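# Insert door knob spindle through latch from base side

## Task

Push the door knob's square spindle straight into the latch's square hole, entering from the side of the door that faces the robot's base (entering from the other side fails), until the knob's round plate sits flush on the wood. The knob must stay there without the robot holding it. Then open the gripper and pull the arm away.

## Robot and tools

Robot: one 7-joint arm with a two-finger gripper, viewed through a single camera, cam_wrist (672x504, pinhole with radial distortion, fovy about 75.5 deg, fx=fy=325.445, cx=333.486, cy=251.924). A held part may occasionally be jerked by an outside disturbance, and loose objects may be nudged.

Frames: positions are in the scene frame, in metres. Its origin lies on the table surface under the arm's base; +z is up, and +y is to the left when facing along +x. The base itself may be slightly tilted. The gripper's fingers extend along its own +z and open and close along its own y. end_effector_position is the point between the closed pads; closed fingertips reach about 33 mm past it, fully open ones about 9 mm. Closing pushes the fingertips roughly 24 mm further out, so keep that clearance above surfaces. Reported hand position can be off, more so at long reach.

Row layout (one arm, so one row): 10 numbers, each in [-1, 1], in this order: shoulder, upper arm roll, waist, wrist roll, elbow, wrist pitch, forearm roll, gripper/position, gripper/force_limit, gripper/speed. Result lists by joint use the same order. The seven joint numbers are offsets, not poses: 1.0 equals 1.427 rad for waist, shoulder, upper arm roll and elbow, 3.044 rad for forearm roll, 2.596 rad for wrist pitch and 3.91 rad for wrist roll. Joint ranges (rad): waist -2.744 to 2.744, shoulder -1.784 to 1.784, upper arm roll -2.901 to 2.901, elbow -3.042 to -0.152, forearm roll -2.807 to 2.807, wrist pitch 0.544 to 4.517, wrist roll -3.016 to 3.016; actual ends may differ by up to 0.018 rad. Asking a joint to go more than 0.018 rad outward beyond a limit gets the action refused; if the first action of a call is refused, or any action is malformed, nothing in the call runs. Commands past a real end are clipped, reported as "joint sent to its limit".

Gripper numbers are settings, not offsets. position: +1 fully open (140 mm), about -0.8 pads touch, -1 closes until blocked. force_limit: -1 about 14 N, 0 about 60 N, +1 about 107 N (parts up to 40 mm wide). speed: -1 about 30 mm/s, 0 about 140, +1 about 250. object_status: 0 moving, 1 blocked while opening, 2 blocked while closing (a grip), 3 reached target or pads met. After closing with -1, confirm it shows 2. Stalled fingers hold until position changes by at least 0.01; to squeeze harder, raise force_limit and switch position between -1 and -0.98. position_measured is in counts: 3 fully open, 230 pads together, not linear.

execute_actions(actions): a list of actions; each action is a list of up to 15 rows, one row per 1/30 s control step; fewer rows means the last row repeats to fill 15 steps. Offsets in every row of an action are measured from the joint angles when that action began (for the first action, the last reported angles), not from the previous row. An empty list just returns state and images. Results include step readings; HELD marks steps that were held back.

move(target, speed, blocking): target is one row; its offsets count from the "Joint positions" of the latest result that printed them. All joints progress together, so the hand follows a curve, and the path does not avoid obstacles. speed is the top rate in rad/s of the joint with the largest travel, 0.01 to 2, default 0.5; path duration is clamped to 0.5-10 s (longer ones stop short). blocking=false returns after 0.5 s while motion continues; then only wait or stop are accepted until a result shows the move has ended. The "move:" line gives the ending (done, off_target, moving, held, fault), limits=held or limits=none, and the joint furthest from target. Faster moves and targets set further beyond contact press harder. Sending the difference between Joint positions and Joint targets keeps roughly the same pressure.

wait(seconds): 0 to 10; the arm holds its last command; ends early if a running move finishes. stop(): brakes a running move (needs room; fingers keep moving). zoom_image(camera, region): camera "cam_wrist", region [x0, y0, x1, y1] in pixels from the top-left, at most 504 by 504. finished_scene(scene): ends the current scene given its number; irreversible, and the goal must already hold.

Motion limits: each joint's target is kept within a lead of its measured angle (0.248 rad for waist, shoulder, upper arm roll, elbow; 0.677 forearm roll; 0.715 wrist pitch; 1.54 wrist roll), and targets are scaled back if they would shift the gripper over 70 mm. Large moves may need several actions; unfinished motion may not complete during a wait, so command the remainder. "joint command not followed" means a clearance check (mounts count as arm) altered targets.

Avoid: contact torque reaching joint load limits (waist 35, shoulder 35, upper arm roll 32, elbow 30, forearm roll 12, wrist pitch 12, wrist roll 12 N m) or any outside force reaching 40 N (held weight included); either halts the arm 10 s and drops the rest of the call. Holding loads heats motors; a MOTOR HOT warning precedes an OVER-TEMPERATURE FAULT brake. Do not drop parts, slam, push very hard, or knock anything off the table. The simulation keeps running while you compose replies, with the arm holding its last command.

Each tool is called after "Call:" as name(argument=value, ...), one argument or row to a line, values as JSON.

## Session

Call:
execute_actions(
  actions=[],
)

Scene clock: 0.00 s.
end_effector_position=(+0.3802, -0.3195, +0.1696) position_measured=3 object_status=3 end_effector_quat_wxyz=(+0.074, +0.260, +0.816, +0.511)
Joint names: [shoulder, upper arm roll, waist, wrist roll, elbow, wrist pitch, forearm roll]
Joint positions: [ 0.695 -0.09  -1.104  0.661 -1.747  1.522  0.787]
Joint velocities: [ 0.     0.001 -0.001 -0.001  0.    -0.     0.   ]
Joint targets: [0.695 -0.090 -1.104 0.661 -1.747 1.522 0.787]

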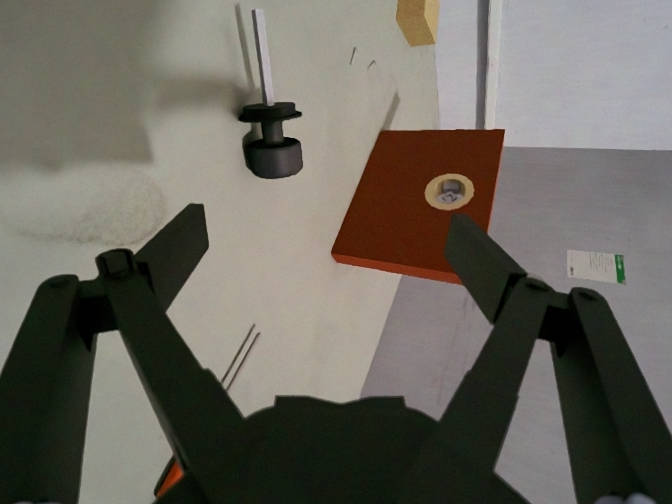

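Call:
zoom_image(
  camera="cam_wrist",
  region=[380, 120, 520, 260],
)

Call:
zoom_image(
  camera="cam_wrist",
  region=[190, 0, 390, 200],
)

Region (380, 120, 520, 260) of cam_wrist's 672x504 image, scaled by 3.600, with more detail than that image has.

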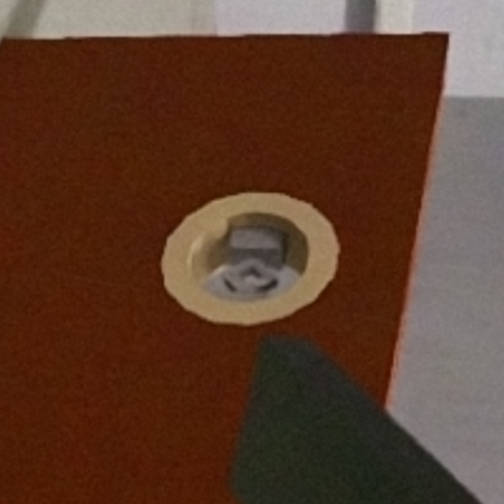

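Region (190, 0, 390, 200) of cam_wrist's 672x504 image, scaled by 2.520, with more detail than that image has.

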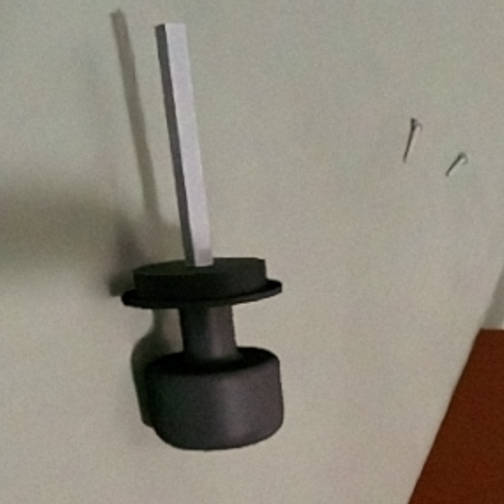

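Call:
move(
  target=[-0.637,0.063,0.4646,-0.44,-0.522,0.291,-0.2585,1,0,0],
  speed=0.8,
)

Scene clock: 57.07 s.
end_effector_position=(+0.4088, -0.1774, +0.2530) position_measured=3 object_status=3 end_effector_quat_wxyz=(+0.005, +0.893, -0.449, +0.003)
Joint names: [shoulder, upper arm roll, waist, wrist roll, elbow, wrist pitch, forearm roll]
Joint positions: [-0.212 -0.    -0.444 -1.055 -2.49   2.275  0.002]
Joint velocities: [ 0.    -0.001 -0.001 -0.004  0.     0.    -0.001]
Joint targets: [-0.214 -0.000 -0.442 -1.060 -2.491 2.277 0.000]
move: done; limits=none; farthest joint: the wrist roll, 0.005 radians from its target (1.720 radians at the start)

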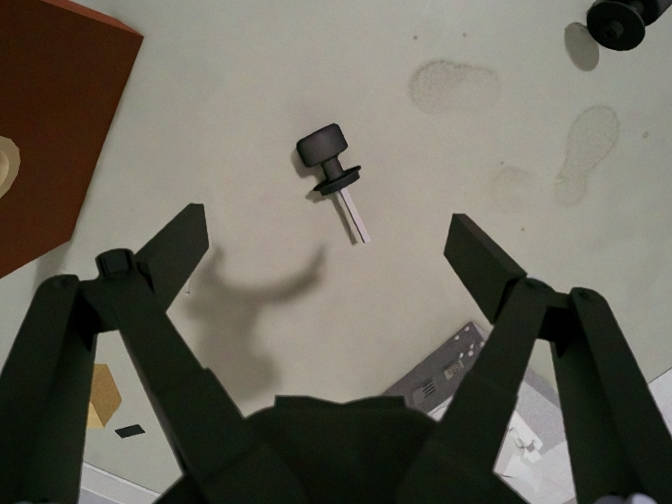

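Call:
move(
  target=[0.1442,0,0.0014,-0.0013,-0.057,0.1118,-0.0007,1,0,0],
  speed=0.5,
)

Scene clock: 63.47 s.
end_effector_position=(+0.4091, -0.1790, +0.1537) position_measured=3 object_status=3 end_effector_quat_wxyz=(+0.005, +0.894, -0.449, +0.004)
Joint names: [shoulder, upper arm roll, waist, wrist roll, elbow, wrist pitch, forearm roll]
Joint positions: [-0.008 -0.    -0.444 -1.057 -2.571  2.563  0.002]
Joint velocities: [-0.001 -0.002  0.001 -0.    -0.001  0.004 -0.001]
Joint targets: [-0.007 -0.000 -0.442 -1.060 -2.571 2.565 0.000]
move: done; limits=none; farthest joint: the wrist roll, 0.004 radians from its target (0.004 radians at the start)

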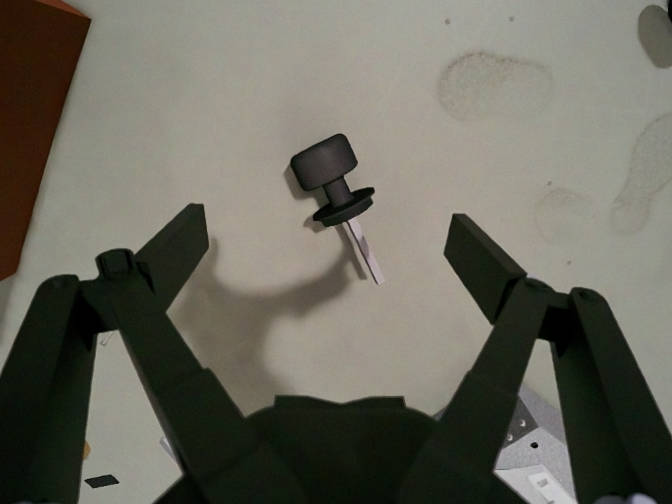

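Call:
zoom_image(
  camera="cam_wrist",
  region=[270, 120, 430, 300],
)

Region (270, 120, 430, 300) of cam_wrist's 672x504 image, scaled by 2.800, with more detail than that image has.

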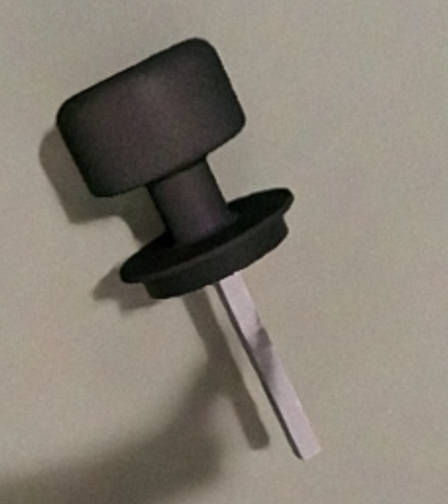

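Call:
move(
  target=[0,0,0.304,0.672,0,0,0,1,0,0],
  speed=1.5,
)

Call:
move(
  target=[0.412,0,0,0,-0.0596,0.528,0,1,0,0],
  speed=0.7,
)

Scene clock: 110.00 s.
end_effector_position=(+0.4470, +0.0085, +0.1513) position_measured=3 object_status=3 end_effector_quat_wxyz=(+0.002, -0.010, +1.000, -0.006)
Joint names: [shoulder, upper arm roll, waist, wrist roll, elbow, wrist pitch, forearm roll]
Joint positions: [-0.008 -0.001 -0.012  1.566 -2.571  2.564  0.002]
Joint velocities: [-0.002  0.    -0.     0.005  0.    -0.     0.   ]
Joint targets: [-0.008 -0.000 -0.010 1.571 -2.571 2.563 0.002]
move: done; limits=none; farthest joint: the wrist roll, 0.005 radians from its target (2.627 radians at the start)

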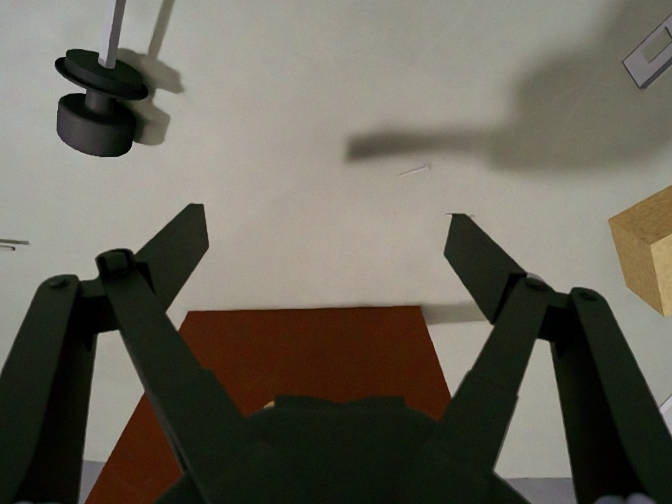

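Scene clock: 112.87 s.
end_effector_position=(+0.5610, +0.0083, +0.0720) position_measured=3 object_status=3 end_effector_quat_wxyz=(+0.343, -0.012, +0.939, -0.005)
Joint names: [shoulder, upper arm roll, waist, wrist roll, elbow, wrist pitch, forearm roll]
Joint positions: [ 0.578 -0.001 -0.012  1.566 -2.655  3.932  0.002]
Joint velocities: [ 0.001 -0.    -0.001 -0.     0.     0.004  0.001]
Joint targets: [0.580 -0.001 -0.012 1.566 -2.656 3.934 0.002]
move: done; limits=none; farthest joint: the wrist pitch, 0.003 radians from its target (1.371 radians at the start)

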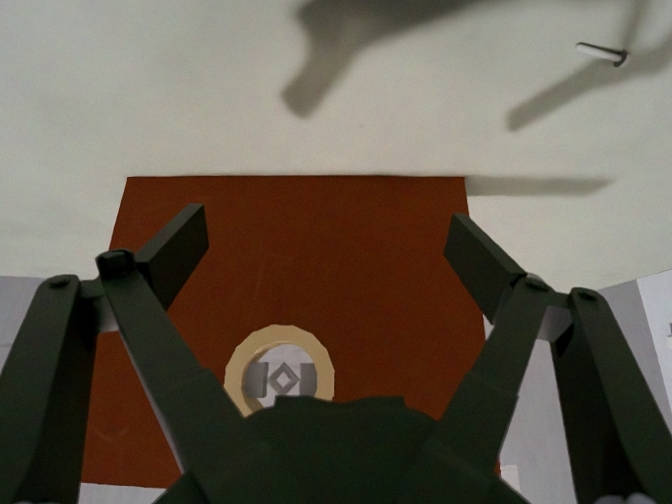

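Call:
zoom_image(
  camera="cam_wrist",
  region=[220, 315, 350, 430],
)

Region (220, 315, 350, 430) of cam_wrist's 672x504 image, scaled by 3.877, with more detail than that image has; it fills the top 446 rows of this view, and the rest is white.

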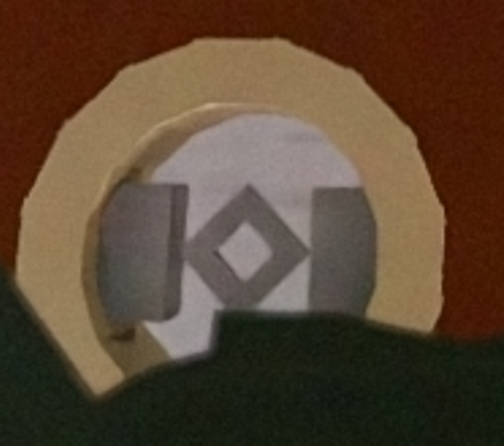

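Call:
zoom_image(
  camera="cam_wrist",
  region=[110, 160, 230, 280],
)

Call:
zoom_image(
  camera="cam_wrist",
  region=[420, 160, 540, 280],
)

Region (110, 160, 230, 280) of cam_wrist's 672x504 image, scaled by 4.200, with more detail than that image has.

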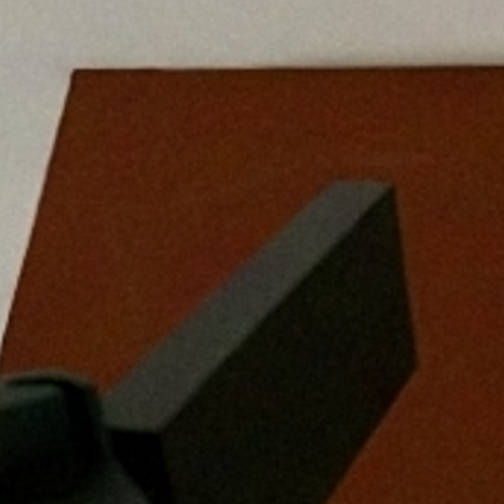

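Region (420, 160, 540, 280) of cam_wrist's 672x504 image, scaled by 4.200, with more detail than that image has.

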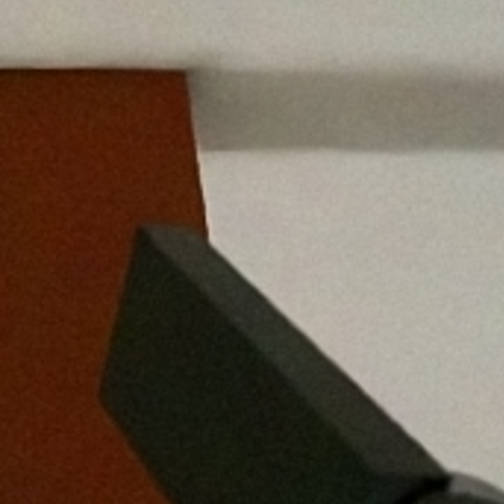

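Call:
move(
  target=[-0.3093,0,0,0,0.0861,-0.4866,0,1,0,0],
  speed=0.9,
)

Call:
move(
  target=[0,0,-0.32,-0.7972,0,0,0,1,0,0],
  speed=1.6,
)

Scene clock: 206.33 s.
end_effector_position=(+0.4604, +0.0080, +0.1075) position_measured=3 object_status=3 end_effector_quat_wxyz=(+0.001, -0.010, +1.000, -0.006)
Joint names: [shoulder, upper arm roll, waist, wrist roll, elbow, wrist pitch, forearm roll]
Joint positions: [ 0.139 -0.001 -0.012  1.566 -2.533  2.671  0.002]
Joint velocities: [-0.001  0.001 -0.    -0.     0.    -0.004  0.001]
Joint targets: [0.137 -0.001 -0.012 1.566 -2.532 2.668 0.002]
move: done; limits=none; farthest joint: the shoulder, 0.002 radians from its target (0.442 radians at the start)

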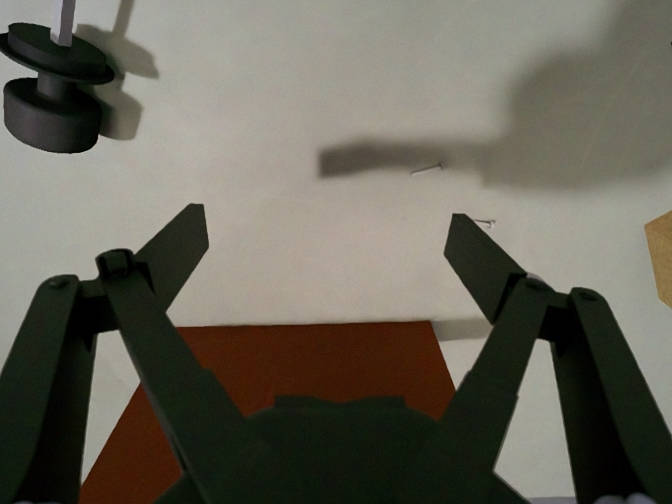

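Scene clock: 210.17 s.
end_effector_position=(+0.4172, -0.1947, +0.1101) position_measured=3 object_status=3 end_effector_quat_wxyz=(+0.006, +0.973, -0.230, +0.003)
Joint names: [shoulder, upper arm roll, waist, wrist roll, elbow, wrist pitch, forearm roll]
Joint positions: [ 0.139 -0.    -0.467 -1.546 -2.533  2.671  0.002]
Joint velocities: [ 0.001  0.001  0.001 -0.004  0.     0.001  0.001]
Joint targets: [0.139 -0.001 -0.469 -1.551 -2.533 2.671 0.002]
move: done; limits=none; farthest joint: the wrist roll, 0.005 radians from its target (3.117 radians at the start)

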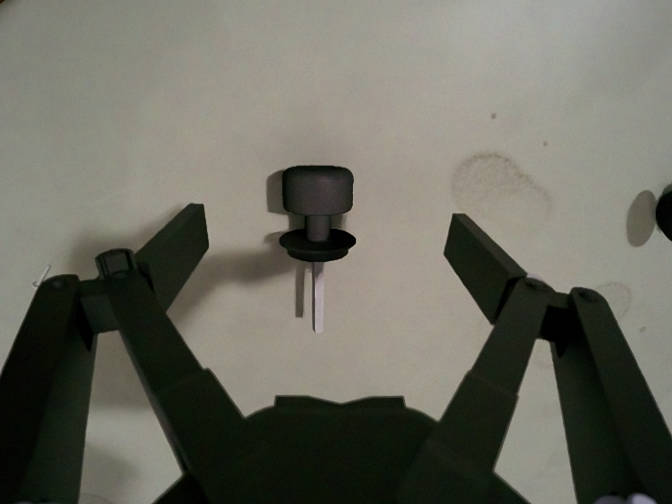

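Call:
zoom_image(
  camera="cam_wrist",
  region=[250, 155, 390, 345],
)

Region (250, 155, 390, 345) of cam_wrist's 672x504 image, scaled by 2.653, with more detail than that image has; it fills the left 371 columns of this view, and the rest is white.

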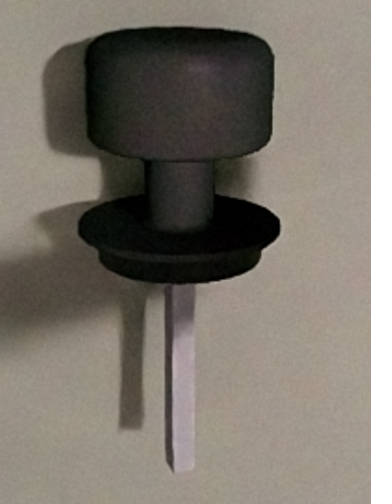

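Call:
move(
  target=[0.1348,0,0.009,-0.004,0.0221,0.0623,0,0.3,0,0],
  speed=0.3,
)

Scene clock: 227.73 s.
end_effector_position=(+0.4215, -0.1923, +0.0450) position_measured=91 object_status=3 end_effector_quat_wxyz=(+0.006, +0.976, -0.219, +0.002)
Joint names: [shoulder, upper arm roll, waist, wrist roll, elbow, wrist pitch, forearm roll]
Joint positions: [ 0.33  -0.    -0.456 -1.558 -2.503  2.83   0.002]
Joint velocities: [-0.     0.     0.    -0.002 -0.001  0.004 -0.001]
Joint targets: [0.331 -0.000 -0.454 -1.562 -2.502 2.833 0.002]
move: done; limits=none; farthest joint: the wrist roll, 0.004 radians from its target (0.014 radians at the start)

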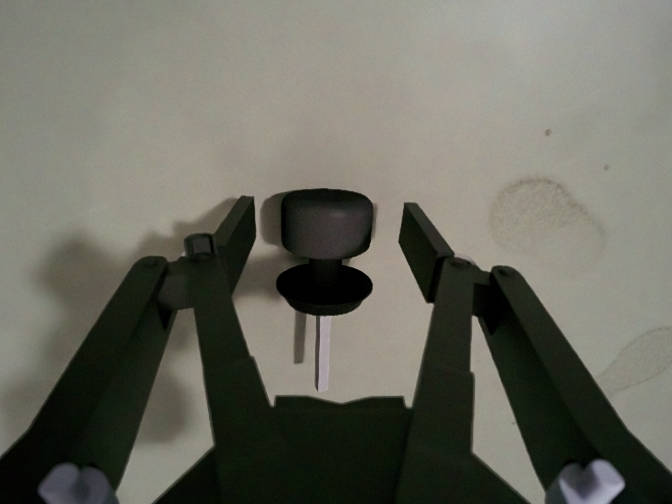

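Call:
execute_actions(
  actions=[
    [[0.006,0,0,0,0.0015,0.003,0,0.3,0,0],[0.012,0,0,0,0.003,0.006,0,0.3,0,0],[0.0185,0,0,0,0.005,0.009,0,0.3,0,0]],
    [[0,0,0,0,0,0,0,-1,0,-0.6]],
    [[0,0,0,0,0,0,0,-1,0,-0.6]],
  ],
)

Scene clock: 232.93 s.
end_effector_position=(+0.4220, -0.1926, +0.0371) position_measured=149 object_status=2 end_effector_quat_wxyz=(+0.006, +0.976, -0.219, +0.002)
Joint names: [shoulder, upper arm roll, waist, wrist roll, elbow, wrist pitch, forearm roll]
Joint positions: [ 0.354 -0.    -0.456 -1.558 -2.497  2.85   0.002]
Joint velocities: [-0.002  0.    -0.001  0.001 -0.001 -0.001 -0.   ]
Joint targets: [0.354 -0.000 -0.456 -1.558 -2.497 2.850 0.002]
Step readings (joint positions; steps 1 to 15: 1st action; 16 to 30: 2nd action; 31 to 45: 3rd action):
0: [0.330 -0.000 -0.456 -1.558 -2.503 2.831 0.002]
1: [0.331 -0.000 -0.456 -1.558 -2.502 2.832 0.002]
2: [0.334 -0.000 -0.456 -1.558 -2.501 2.834 0.002]
4: [0.345 -0.000 -0.456 -1.558 -2.499 2.840 0.002]
8: [0.354 -0.000 -0.456 -1.558 -2.498 2.846 0.002]
15: [0.355 -0.000 -0.456 -1.558 -2.497 2.850 0.002]
16: [0.355 -0.000 -0.456 -1.558 -2.497 2.850 0.002]
17: [0.355 -0.000 -0.456 -1.558 -2.497 2.850 0.002]
19: [0.355 -0.000 -0.456 -1.558 -2.497 2.850 0.002]
23: [0.355 -0.000 -0.456 -1.558 -2.497 2.850 0.002]
30: [0.354 -0.000 -0.456 -1.558 -2.497 2.850 0.002]
31: [0.354 -0.000 -0.456 -1.558 -2.497 2.850 0.002]
32: [0.354 -0.000 -0.456 -1.558 -2.497 2.850 0.002]
34: [0.354 -0.000 -0.456 -1.558 -2.497 2.850 0.002]
38: [0.354 -0.000 -0.456 -1.558 -2.497 2.850 0.002]
45: Joint positions above

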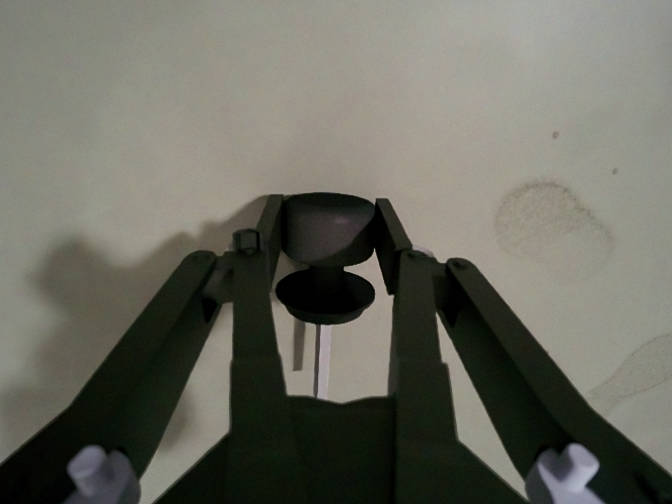

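Call:
zoom_image(
  camera="cam_wrist",
  region=[270, 300, 380, 410],
)

Region (270, 300, 380, 410) of cam_wrist's 672x504 image, scaled by 4.582, with more detail than that image has.

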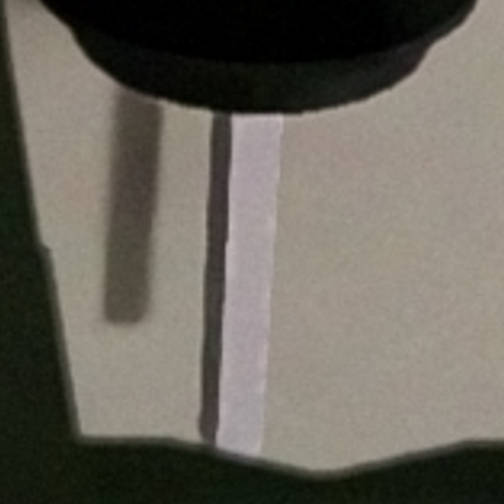

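Call:
execute_actions(
  actions=[
    [[0,0,0,0,0,0,0,0.3,0,0]],
  ],
)

Call:
move(
  target=[-0.107,0,0,0,-0.0161,-0.0496,0,0.3,0,0],
  speed=0.4,
)

Scene clock: 254.57 s.
end_effector_position=(+0.4220, -0.1926, +0.0371) position_measured=91 object_status=3 end_effector_quat_wxyz=(+0.006, +0.976, -0.219, +0.002)
Joint names: [shoulder, upper arm roll, waist, wrist roll, elbow, wrist pitch, forearm roll]
Joint positions: [ 0.354 -0.    -0.456 -1.558 -2.497  2.85   0.002]
Joint velocities: [-0.  0.  0. -0.  0. -0. -0.]
Joint targets: [0.354 -0.000 -0.456 -1.558 -2.497 2.850 0.002]
Step readings (joint positions):
0: [0.354 -0.000 -0.456 -1.558 -2.497 2.850 0.002]
1: [0.354 -0.000 -0.456 -1.558 -2.497 2.850 0.002]
2: [0.354 -0.000 -0.456 -1.558 -2.497 2.850 0.002]
4: [0.354 -0.000 -0.456 -1.558 -2.497 2.850 0.002]
8: [0.354 -0.000 -0.456 -1.558 -2.497 2.850 0.002]
15: Joint positions above

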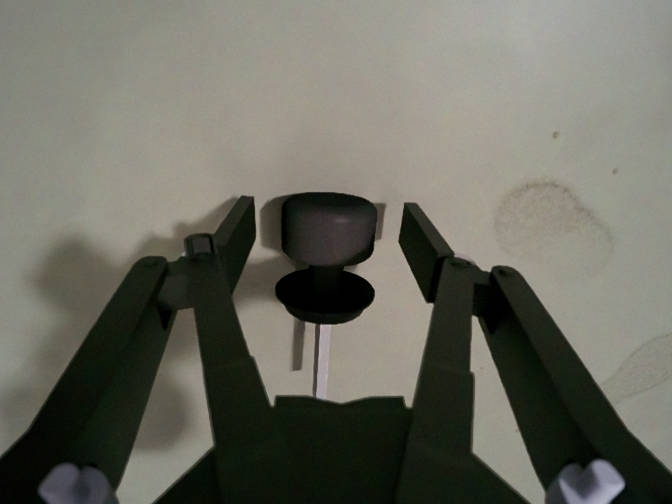

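Scene clock: 255.73 s.
end_effector_position=(+0.4234, -0.1924, +0.0898) position_measured=91 object_status=3 end_effector_quat_wxyz=(+0.006, +0.976, -0.219, +0.004)
Joint names: [shoulder, upper arm roll, waist, wrist roll, elbow, wrist pitch, forearm roll]
Joint positions: [ 0.203 -0.    -0.456 -1.558 -2.519  2.724  0.002]
Joint velocities: [ 0.     0.    -0.002  0.001 -0.    -0.004  0.   ]
Joint targets: [0.201 -0.000 -0.456 -1.558 -2.520 2.721 0.002]
move: done; limits=none; farthest joint: the wrist pitch, 0.003 radians from its target (0.129 radians at the start)

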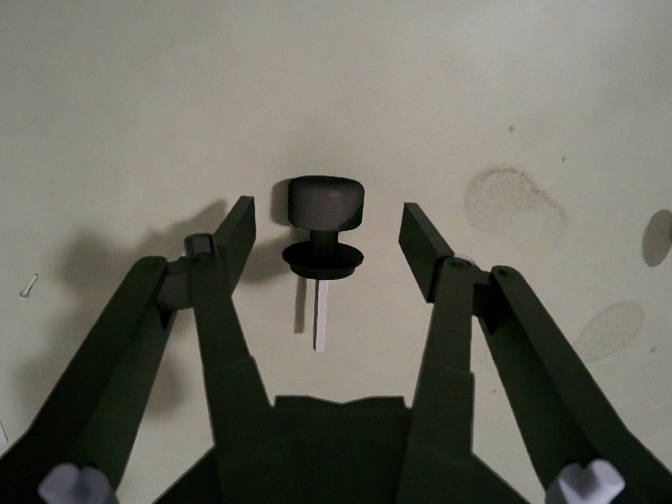

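Call:
move(
  target=[0.3151,0,0,0,0.4453,-0.2607,0,0.3,0,0],
  speed=0.4,
)

Scene clock: 261.20 s.
end_effector_position=(+0.4305, -0.1958, +0.0424) position_measured=91 object_status=3 end_effector_quat_wxyz=(-0.044, +0.948, -0.214, -0.233)
Joint names: [shoulder, upper arm roll, waist, wrist roll, elbow, wrist pitch, forearm roll]
Joint positions: [ 0.651 -0.    -0.456 -1.558 -1.885  2.05   0.002]
Joint velocities: [ 0.001  0.001  0.001  0.001 -0.    -0.004 -0.001]
Joint targets: [0.652 -0.000 -0.456 -1.558 -1.884 2.047 0.002]
move: done; limits=none; farthest joint: the shoulder, 0.002 radians from its target (0.450 radians at the start)

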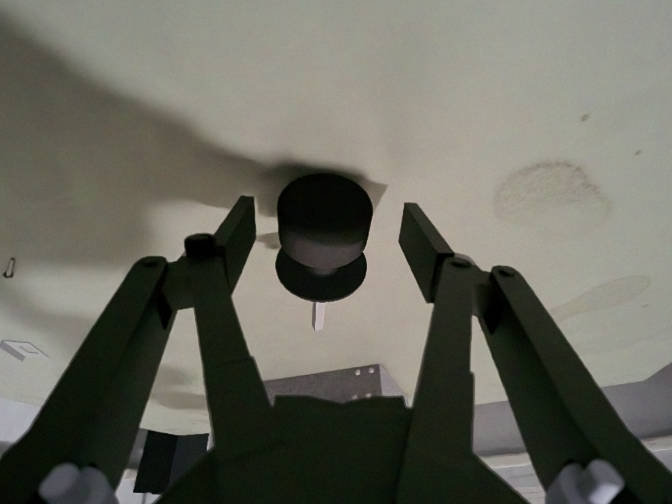

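Call:
execute_actions(
  actions=[
    [[0,0,0,0,0,0,0,-1,0.5,-0.5]],
    [[0,0,0,0,0,0,0,-1,0.5,-0.5]],
  ],
)

Call:
zoom_image(
  camera="cam_wrist",
  region=[240, 160, 420, 350],
)

Scene clock: 266.40 s.
end_effector_position=(+0.4306, -0.1958, +0.0428) position_measured=151 object_status=2 end_effector_quat_wxyz=(-0.044, +0.948, -0.214, -0.233)
Joint names: [shoulder, upper arm roll, waist, wrist roll, elbow, wrist pitch, forearm roll]
Joint positions: [ 0.65  -0.    -0.456 -1.558 -1.885  2.049  0.002]
Joint velocities: [-0.001  0.     0.001  0.    -0.     0.    -0.   ]
Joint targets: [0.650 -0.000 -0.456 -1.558 -1.885 2.049 0.002]
Step readings (joint positions; steps 1 to 15: 1st action; 16 to 30: 2nd action):
0: [0.651 -0.000 -0.456 -1.558 -1.885 2.049 0.002]
1: [0.651 -0.000 -0.456 -1.558 -1.885 2.049 0.002]
2: [0.651 -0.000 -0.456 -1.558 -1.885 2.049 0.002]
4: [0.651 -0.000 -0.456 -1.558 -1.885 2.049 0.002]
8: [0.651 -0.000 -0.456 -1.558 -1.885 2.049 0.002]
15: [0.650 -0.000 -0.456 -1.558 -1.885 2.049 0.002]
16: [0.650 -0.000 -0.456 -1.558 -1.885 2.049 0.002]
17: [0.650 -0.000 -0.456 -1.558 -1.885 2.049 0.002]
19: [0.650 -0.000 -0.456 -1.558 -1.885 2.049 0.002]
23: [0.650 -0.000 -0.456 -1.558 -1.885 2.049 0.002]
30: Joint positions above

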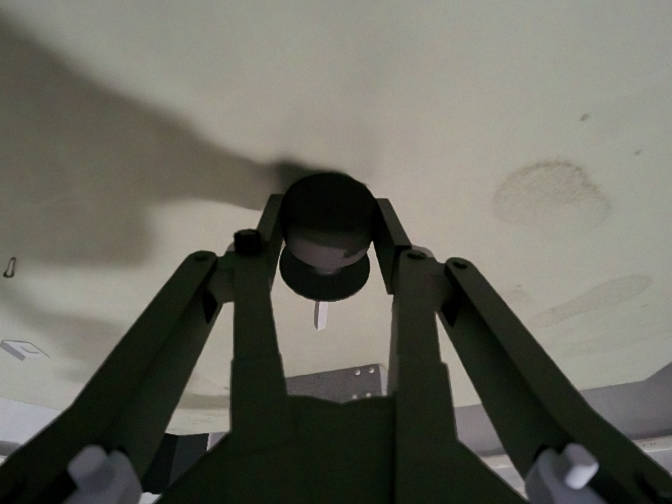

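Region (240, 160, 420, 350) of cam_wrist's 672x504 image, scaled by 2.653, with more detail than that image has; it fills the left 477 columns of this view, and the rest is white.

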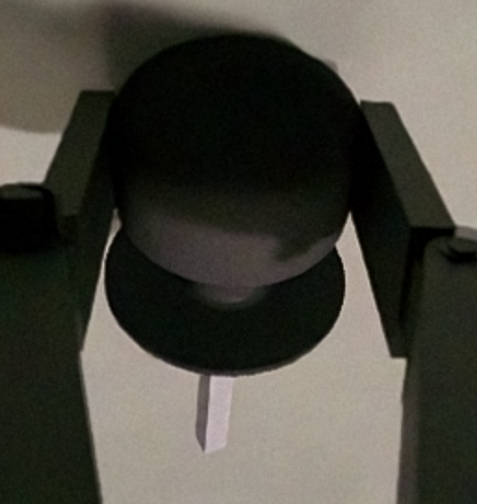

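Call:
zoom_image(
  camera="cam_wrist",
  region=[295, 285, 350, 340],
)

Region (295, 285, 350, 340) of cam_wrist's 672x504 image, scaled by 9.164, with more detail than that image has.

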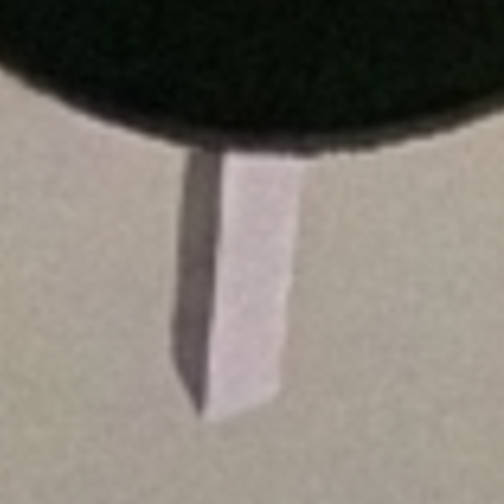

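Call:
move(
  target=[-0.5606,0,0.3195,0.3985,-0.6854,0.2558,0,-1,0.5,-0.5],
  speed=0.7,
)

Scene clock: 346.40 s.
end_effector_position=(+0.3544, +0.0100, +0.1189) position_measured=151 object_status=2 end_effector_quat_wxyz=(+0.006, +0.718, -0.696, +0.003)
Joint names: [shoulder, upper arm roll, waist, wrist roll, elbow, wrist pitch, forearm roll]
Joint positions: [-0.146 -0.001 -0.002 -0.005 -2.863  2.709  0.002]
Joint velocities: [ 0.001  0.001  0.001  0.005 -0.001  0.001 -0.001]
Joint targets: [-0.150 -0.000 -0.000 -0.000 -2.863 2.713 0.002]
move: done; limits=none; farthest joint: the wrist roll, 0.006 radians from its target (1.559 radians at the start)

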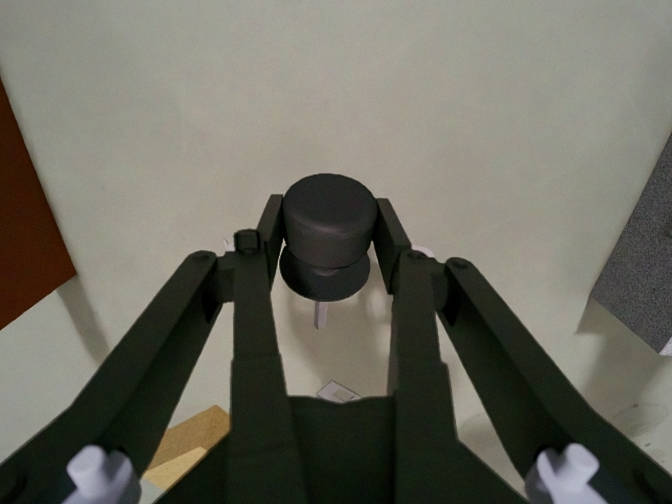

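Call:
zoom_image(
  camera="cam_wrist",
  region=[260, 160, 400, 345],
)

Call:
move(
  target=[-0.0028,0,0.2935,-0.0467,0,0.3698,0.6294,-1,0.5,-0.5],
  speed=0.9,
)

Region (260, 160, 400, 345) of cam_wrist's 672x504 image, scaled by 2.724, with more detail than that image has; it fills the left 381 columns of this view, and the rest is white.

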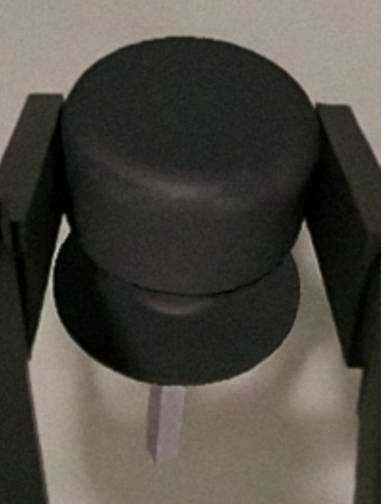

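Scene clock: 351.40 s.
end_effector_position=(+0.3579, -0.0733, +0.1946) position_measured=151 object_status=2 end_effector_quat_wxyz=(+0.184, -0.085, +0.959, -0.198)
Joint names: [shoulder, upper arm roll, waist, wrist roll, elbow, wrist pitch, forearm roll]
Joint positions: [-0.147 -0.001  0.414 -0.184 -2.864  3.663  1.917]
Joint velocities: [ 0.    -0.     0.    -0.005  0.001  0.003  0.001]
Joint targets: [-0.150 -0.001 0.416 -0.188 -2.863 3.669 1.918]
move: done; limits=none; farthest joint: the wrist pitch, 0.006 radians from its target (0.960 radians at the start)

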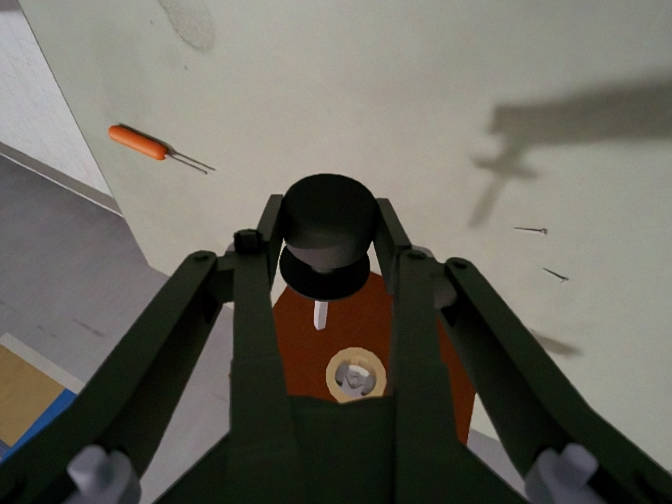

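Call:
move(
  target=[0.2437,0,0.002,-0.001,0.2465,0.0023,0,-1,0.5,-0.5],
  speed=0.3,
)

Call:
zoom_image(
  camera="cam_wrist",
  region=[270, 290, 400, 410],
)

Scene clock: 357.70 s.
end_effector_position=(+0.4562, -0.0269, +0.1630) position_measured=151 object_status=2 end_effector_quat_wxyz=(+0.184, -0.085, +0.959, -0.198)
Joint names: [shoulder, upper arm roll, waist, wrist roll, elbow, wrist pitch, forearm roll]
Joint positions: [ 0.201 -0.001  0.415 -0.185 -2.516  3.664  1.918]
Joint velocities: [ 0.001 -0.    -0.     0.     0.003 -0.     0.   ]
Joint targets: [0.201 -0.001 0.417 -0.187 -2.513 3.669 1.917]
move: done; limits=none; farthest joint: the wrist pitch, 0.005 radians from its target (0.005 radians at the start)

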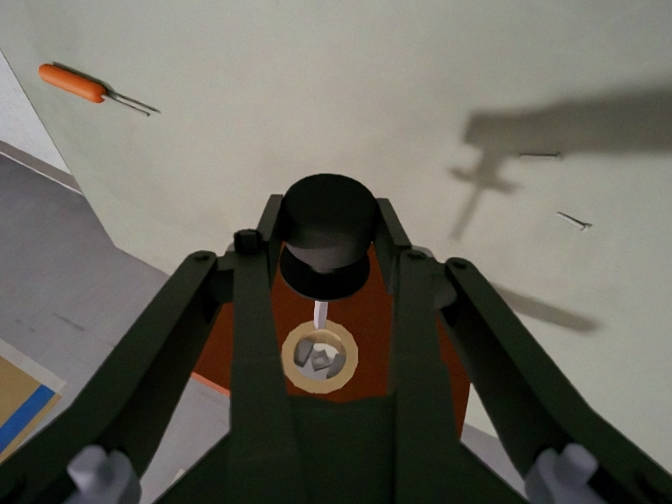

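Region (270, 290, 400, 410) of cam_wrist's 672x504 image, scaled by 3.877, with more detail than that image has; it fills the top 465 rows of this view, and the rest is white.

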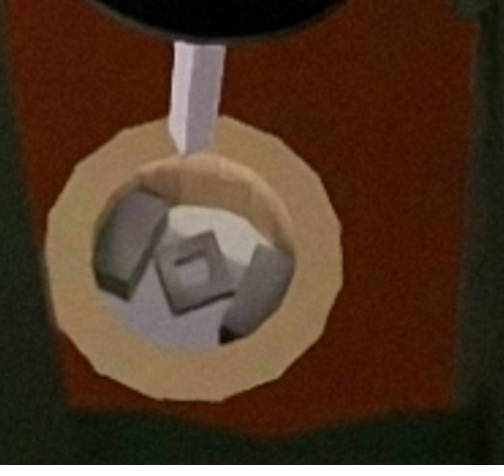

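Call:
zoom_image(
  camera="cam_wrist",
  region=[290, 310, 355, 380],
)

Region (290, 310, 355, 380) of cam_wrist's 672x504 image, scaled by 7.200, with more detail than that image has; it fills the left 468 columns of this view, and the rest is white.

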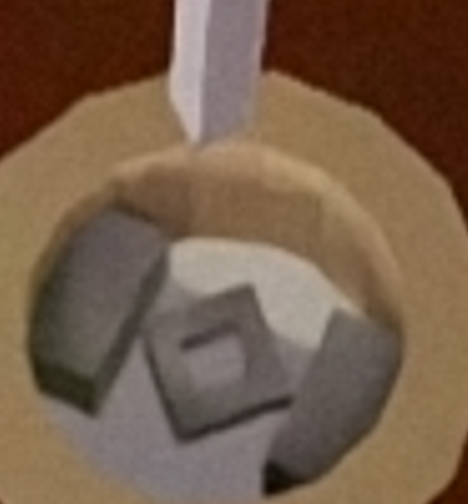

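Call:
move(
  target=[-0.0169,0,0.0065,-0.023,0.0206,0.0102,0.0259,-1,0.5,-0.5],
  speed=0.1,
)

Call:
zoom_image(
  camera="cam_wrist",
  region=[270, 290, 400, 410],
)

Scene clock: 397.70 s.
end_effector_position=(+0.4559, -0.0210, +0.1744) position_measured=151 object_status=2 end_effector_quat_wxyz=(+0.184, -0.086, +0.959, -0.199)
Joint names: [shoulder, upper arm roll, waist, wrist roll, elbow, wrist pitch, forearm roll]
Joint positions: [ 0.18  -0.001  0.422 -0.271 -2.489  3.685  1.996]
Joint velocities: [ 0.    -0.001 -0.001 -0.007  0.002 -0.     0.001]
Joint targets: [0.177 -0.001 0.424 -0.275 -2.486 3.690 1.997]
move: done; limits=none; farthest joint: the wrist pitch, 0.005 radians from its target (0.026 radians at the start)

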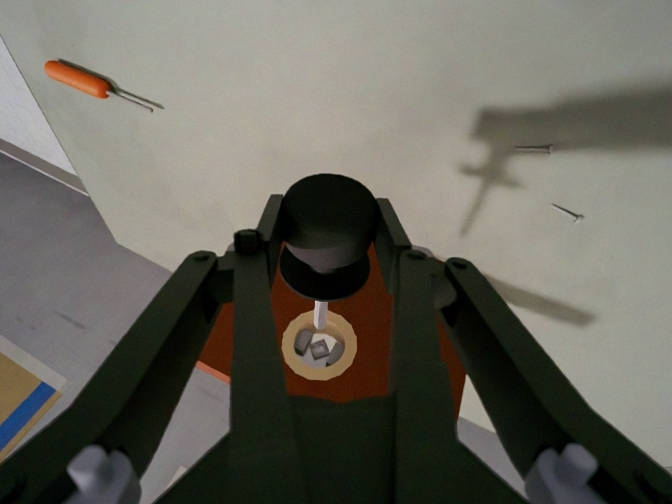

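Region (270, 290, 400, 410) of cam_wrist's 672x504 image, scaled by 3.877, with more detail than that image has; it fills the top 465 rows of this view, and the rest is white.

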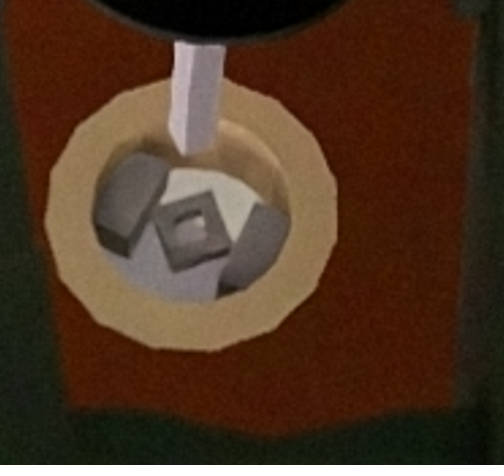

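Call:
move(
  target=[0.0584,0,-0.0224,-0.0119,0.0732,-0.001,0.003,-1,0.5,-0.5],
  speed=0.1,
)

Call:
zoom_image(
  camera="cam_wrist",
  region=[270, 290, 400, 410],
)

Scene clock: 413.50 s.
end_effector_position=(+0.4847, -0.0196, +0.1651) position_measured=151 object_status=2 end_effector_quat_wxyz=(+0.184, -0.087, +0.959, -0.200)
Joint names: [shoulder, upper arm roll, waist, wrist roll, elbow, wrist pitch, forearm roll]
Joint positions: [ 0.264 -0.001  0.392 -0.313 -2.388  3.681  2.005]
Joint velocities: [-0.001 -0.001 -0.002 -0.004  0.    -0.    -0.   ]
Joint targets: [0.264 -0.001 0.390 -0.317 -2.385 3.683 2.006]
move: done; limits=none; farthest joint: the wrist roll, 0.005 radians from its target (0.045 radians at the start)

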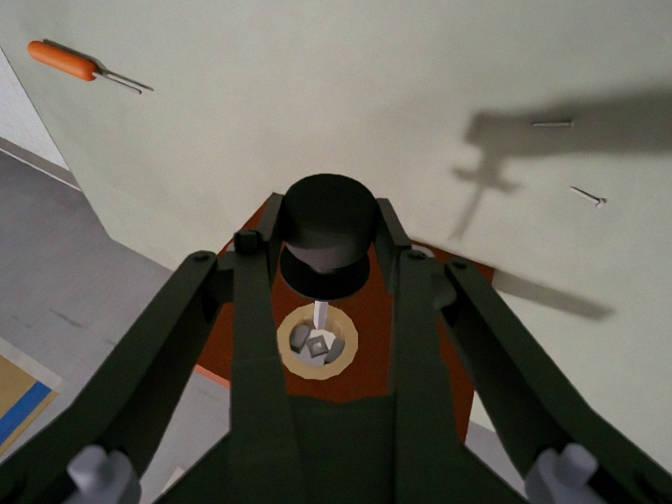

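Region (270, 290, 400, 410) of cam_wrist's 672x504 image, scaled by 3.877, with more detail than that image has; it fills the top 465 rows of this view, and the rest is white.

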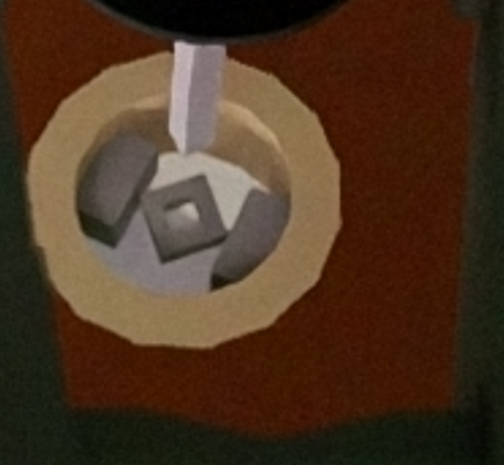

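Call:
zoom_image(
  camera="cam_wrist",
  region=[180, 170, 340, 410],
)

Call:
zoom_image(
  camera="cam_wrist",
  region=[370, 200, 530, 460],
)

Region (180, 170, 340, 410) of cam_wrist's 672x504 image, scaled by 2.100, with more detail than that image has.

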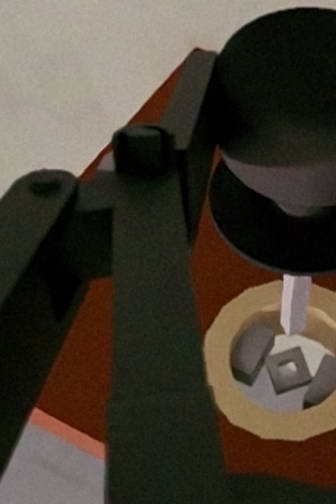

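Region (370, 200, 530, 460) of cam_wrist's 672x504 image, scaled by 1.938, with more detail than that image has; it fills the left 310 columns of this view, and the rest is white.

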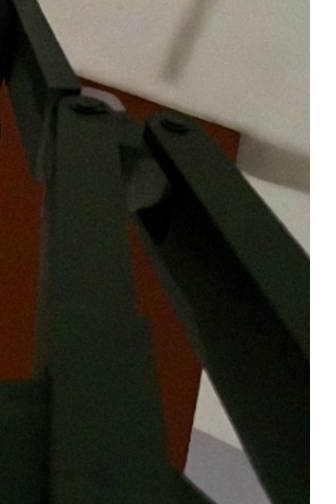

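Call:
move(
  target=[0.0024,0,-0.0302,-0.0233,0.0268,-0.0163,0.0088,-1,0.5,-0.5],
  speed=0.08,
)

Call:
zoom_image(
  camera="cam_wrist",
  region=[270, 290, 400, 410],
)

Scene clock: 455.50 s.
end_effector_position=(+0.4996, -0.0203, +0.1638) position_measured=151 object_status=2 end_effector_quat_wxyz=(+0.188, -0.099, +0.960, -0.183)
Joint names: [shoulder, upper arm roll, waist, wrist roll, elbow, wrist pitch, forearm roll]
Joint positions: [ 0.268 -0.001  0.351 -0.399 -2.353  3.638  2.031]
Joint velocities: [-0.    -0.001  0.    -0.005 -0.    -0.001  0.001]
Joint targets: [0.267 -0.001 0.349 -0.404 -2.350 3.639 2.032]
move: done; limits=none; farthest joint: the wrist roll, 0.005 radians from its target (0.089 radians at the start)

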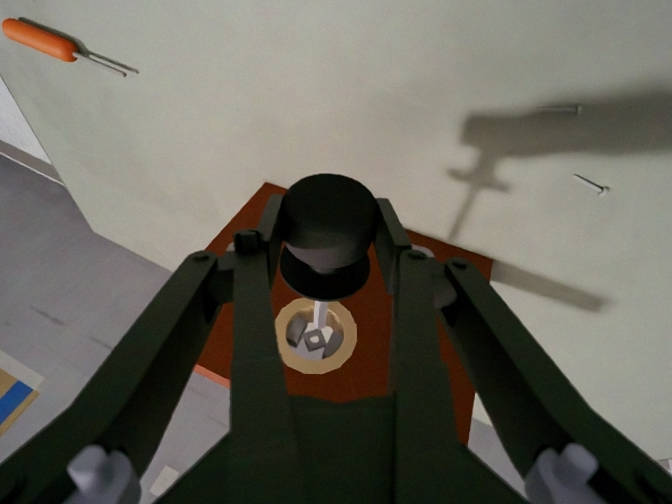

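Region (270, 290, 400, 410) of cam_wrist's 672x504 image, scaled by 3.877, with more detail than that image has; it fills the top 465 rows of this view, and the rest is white.

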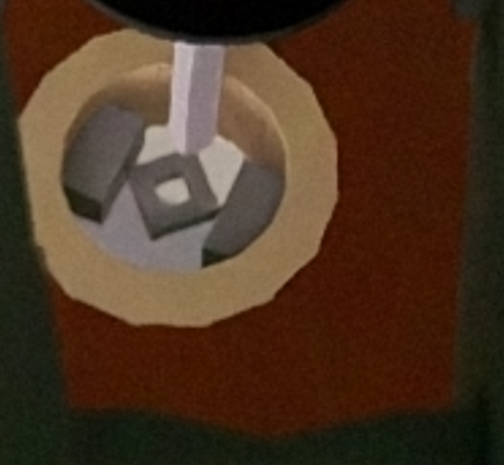

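Call:
move(
  target=[0.0306,0,-0.0181,-0.0253,0.0636,0.0075,0.021,-1,0.5,-0.5],
  speed=0.06,
)

Call:
zoom_image(
  camera="cam_wrist",
  region=[270, 280, 380, 390],
)

Scene clock: 473.27 s.
end_effector_position=(+0.5179, -0.0210, +0.1647) position_measured=151 object_status=2 end_effector_quat_wxyz=(+0.186, -0.098, +0.960, -0.185)
Joint names: [shoulder, upper arm roll, waist, wrist roll, elbow, wrist pitch, forearm roll]
Joint positions: [ 0.312 -0.001  0.328 -0.494 -2.265  3.654  2.094]
Joint velocities: [-0.    -0.001 -0.    -0.006  0.001  0.    -0.001]
Joint targets: [0.312 -0.001 0.326 -0.498 -2.262 3.658 2.095]
move: done; limits=none; farthest joint: the wrist pitch, 0.004 radians from its target (0.019 radians at the start)

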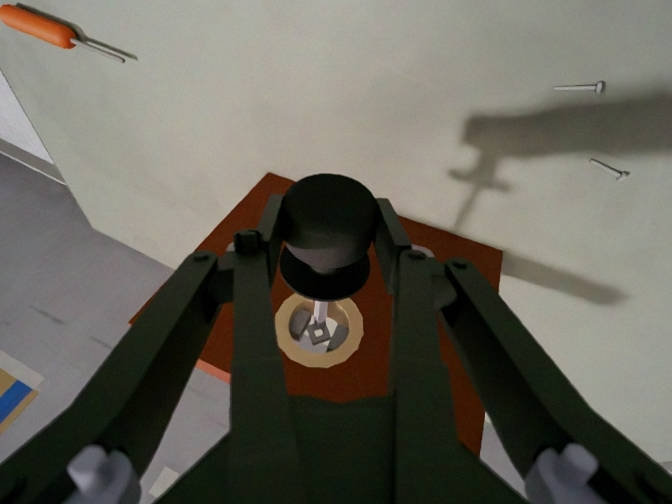

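Region (270, 280, 380, 390) of cam_wrist's 672x504 image, scaled by 4.582, with more detail than that image has.

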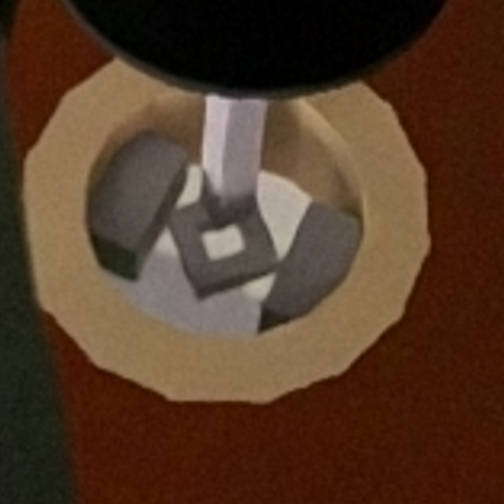

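Call:
move(
  target=[-0.008,0,0.0024,-0.009,0.0081,0.0047,0.0097,-1,0.5,-0.5],
  speed=0.04,
)

Call:
zoom_image(
  camera="cam_wrist",
  region=[270, 280, 380, 390],
)

Scene clock: 484.07 s.
end_effector_position=(+0.5171, -0.0186, +0.1687) position_measured=151 object_status=2 end_effector_quat_wxyz=(+0.185, -0.098, +0.960, -0.185)
Joint names: [shoulder, upper arm roll, waist, wrist roll, elbow, wrist pitch, forearm roll]
Joint positions: [ 0.305 -0.001  0.329 -0.525 -2.257  3.662  2.123]
Joint velocities: [ 0.     0.    -0.001 -0.005 -0.001 -0.     0.   ]
Joint targets: [0.301 -0.001 0.331 -0.529 -2.254 3.666 2.124]
move: done; limits=none; farthest joint: the wrist pitch, 0.005 radians from its target (0.012 radians at the start)

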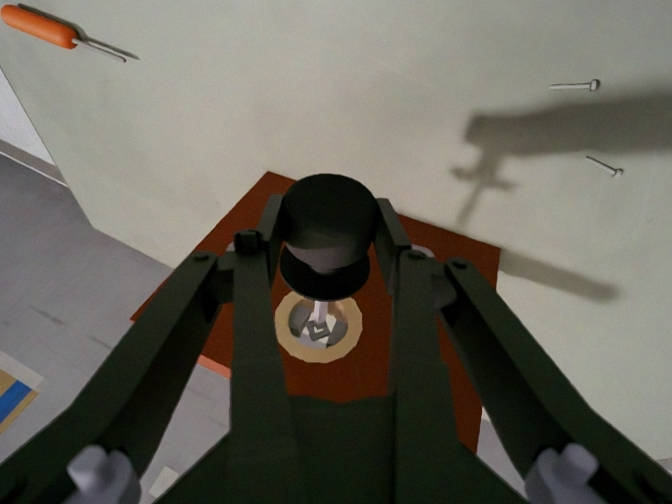

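Region (270, 280, 380, 390) of cam_wrist's 672x504 image, scaled by 4.582, with more detail than that image has.

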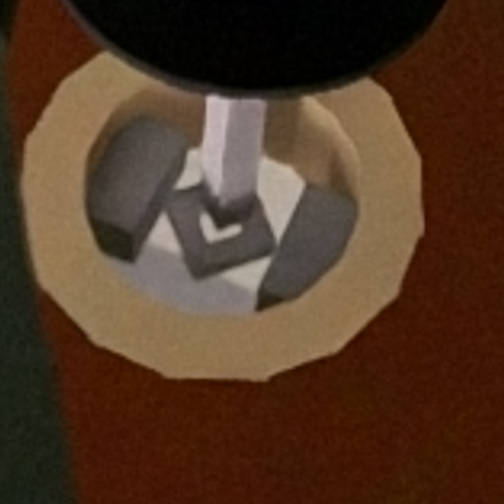

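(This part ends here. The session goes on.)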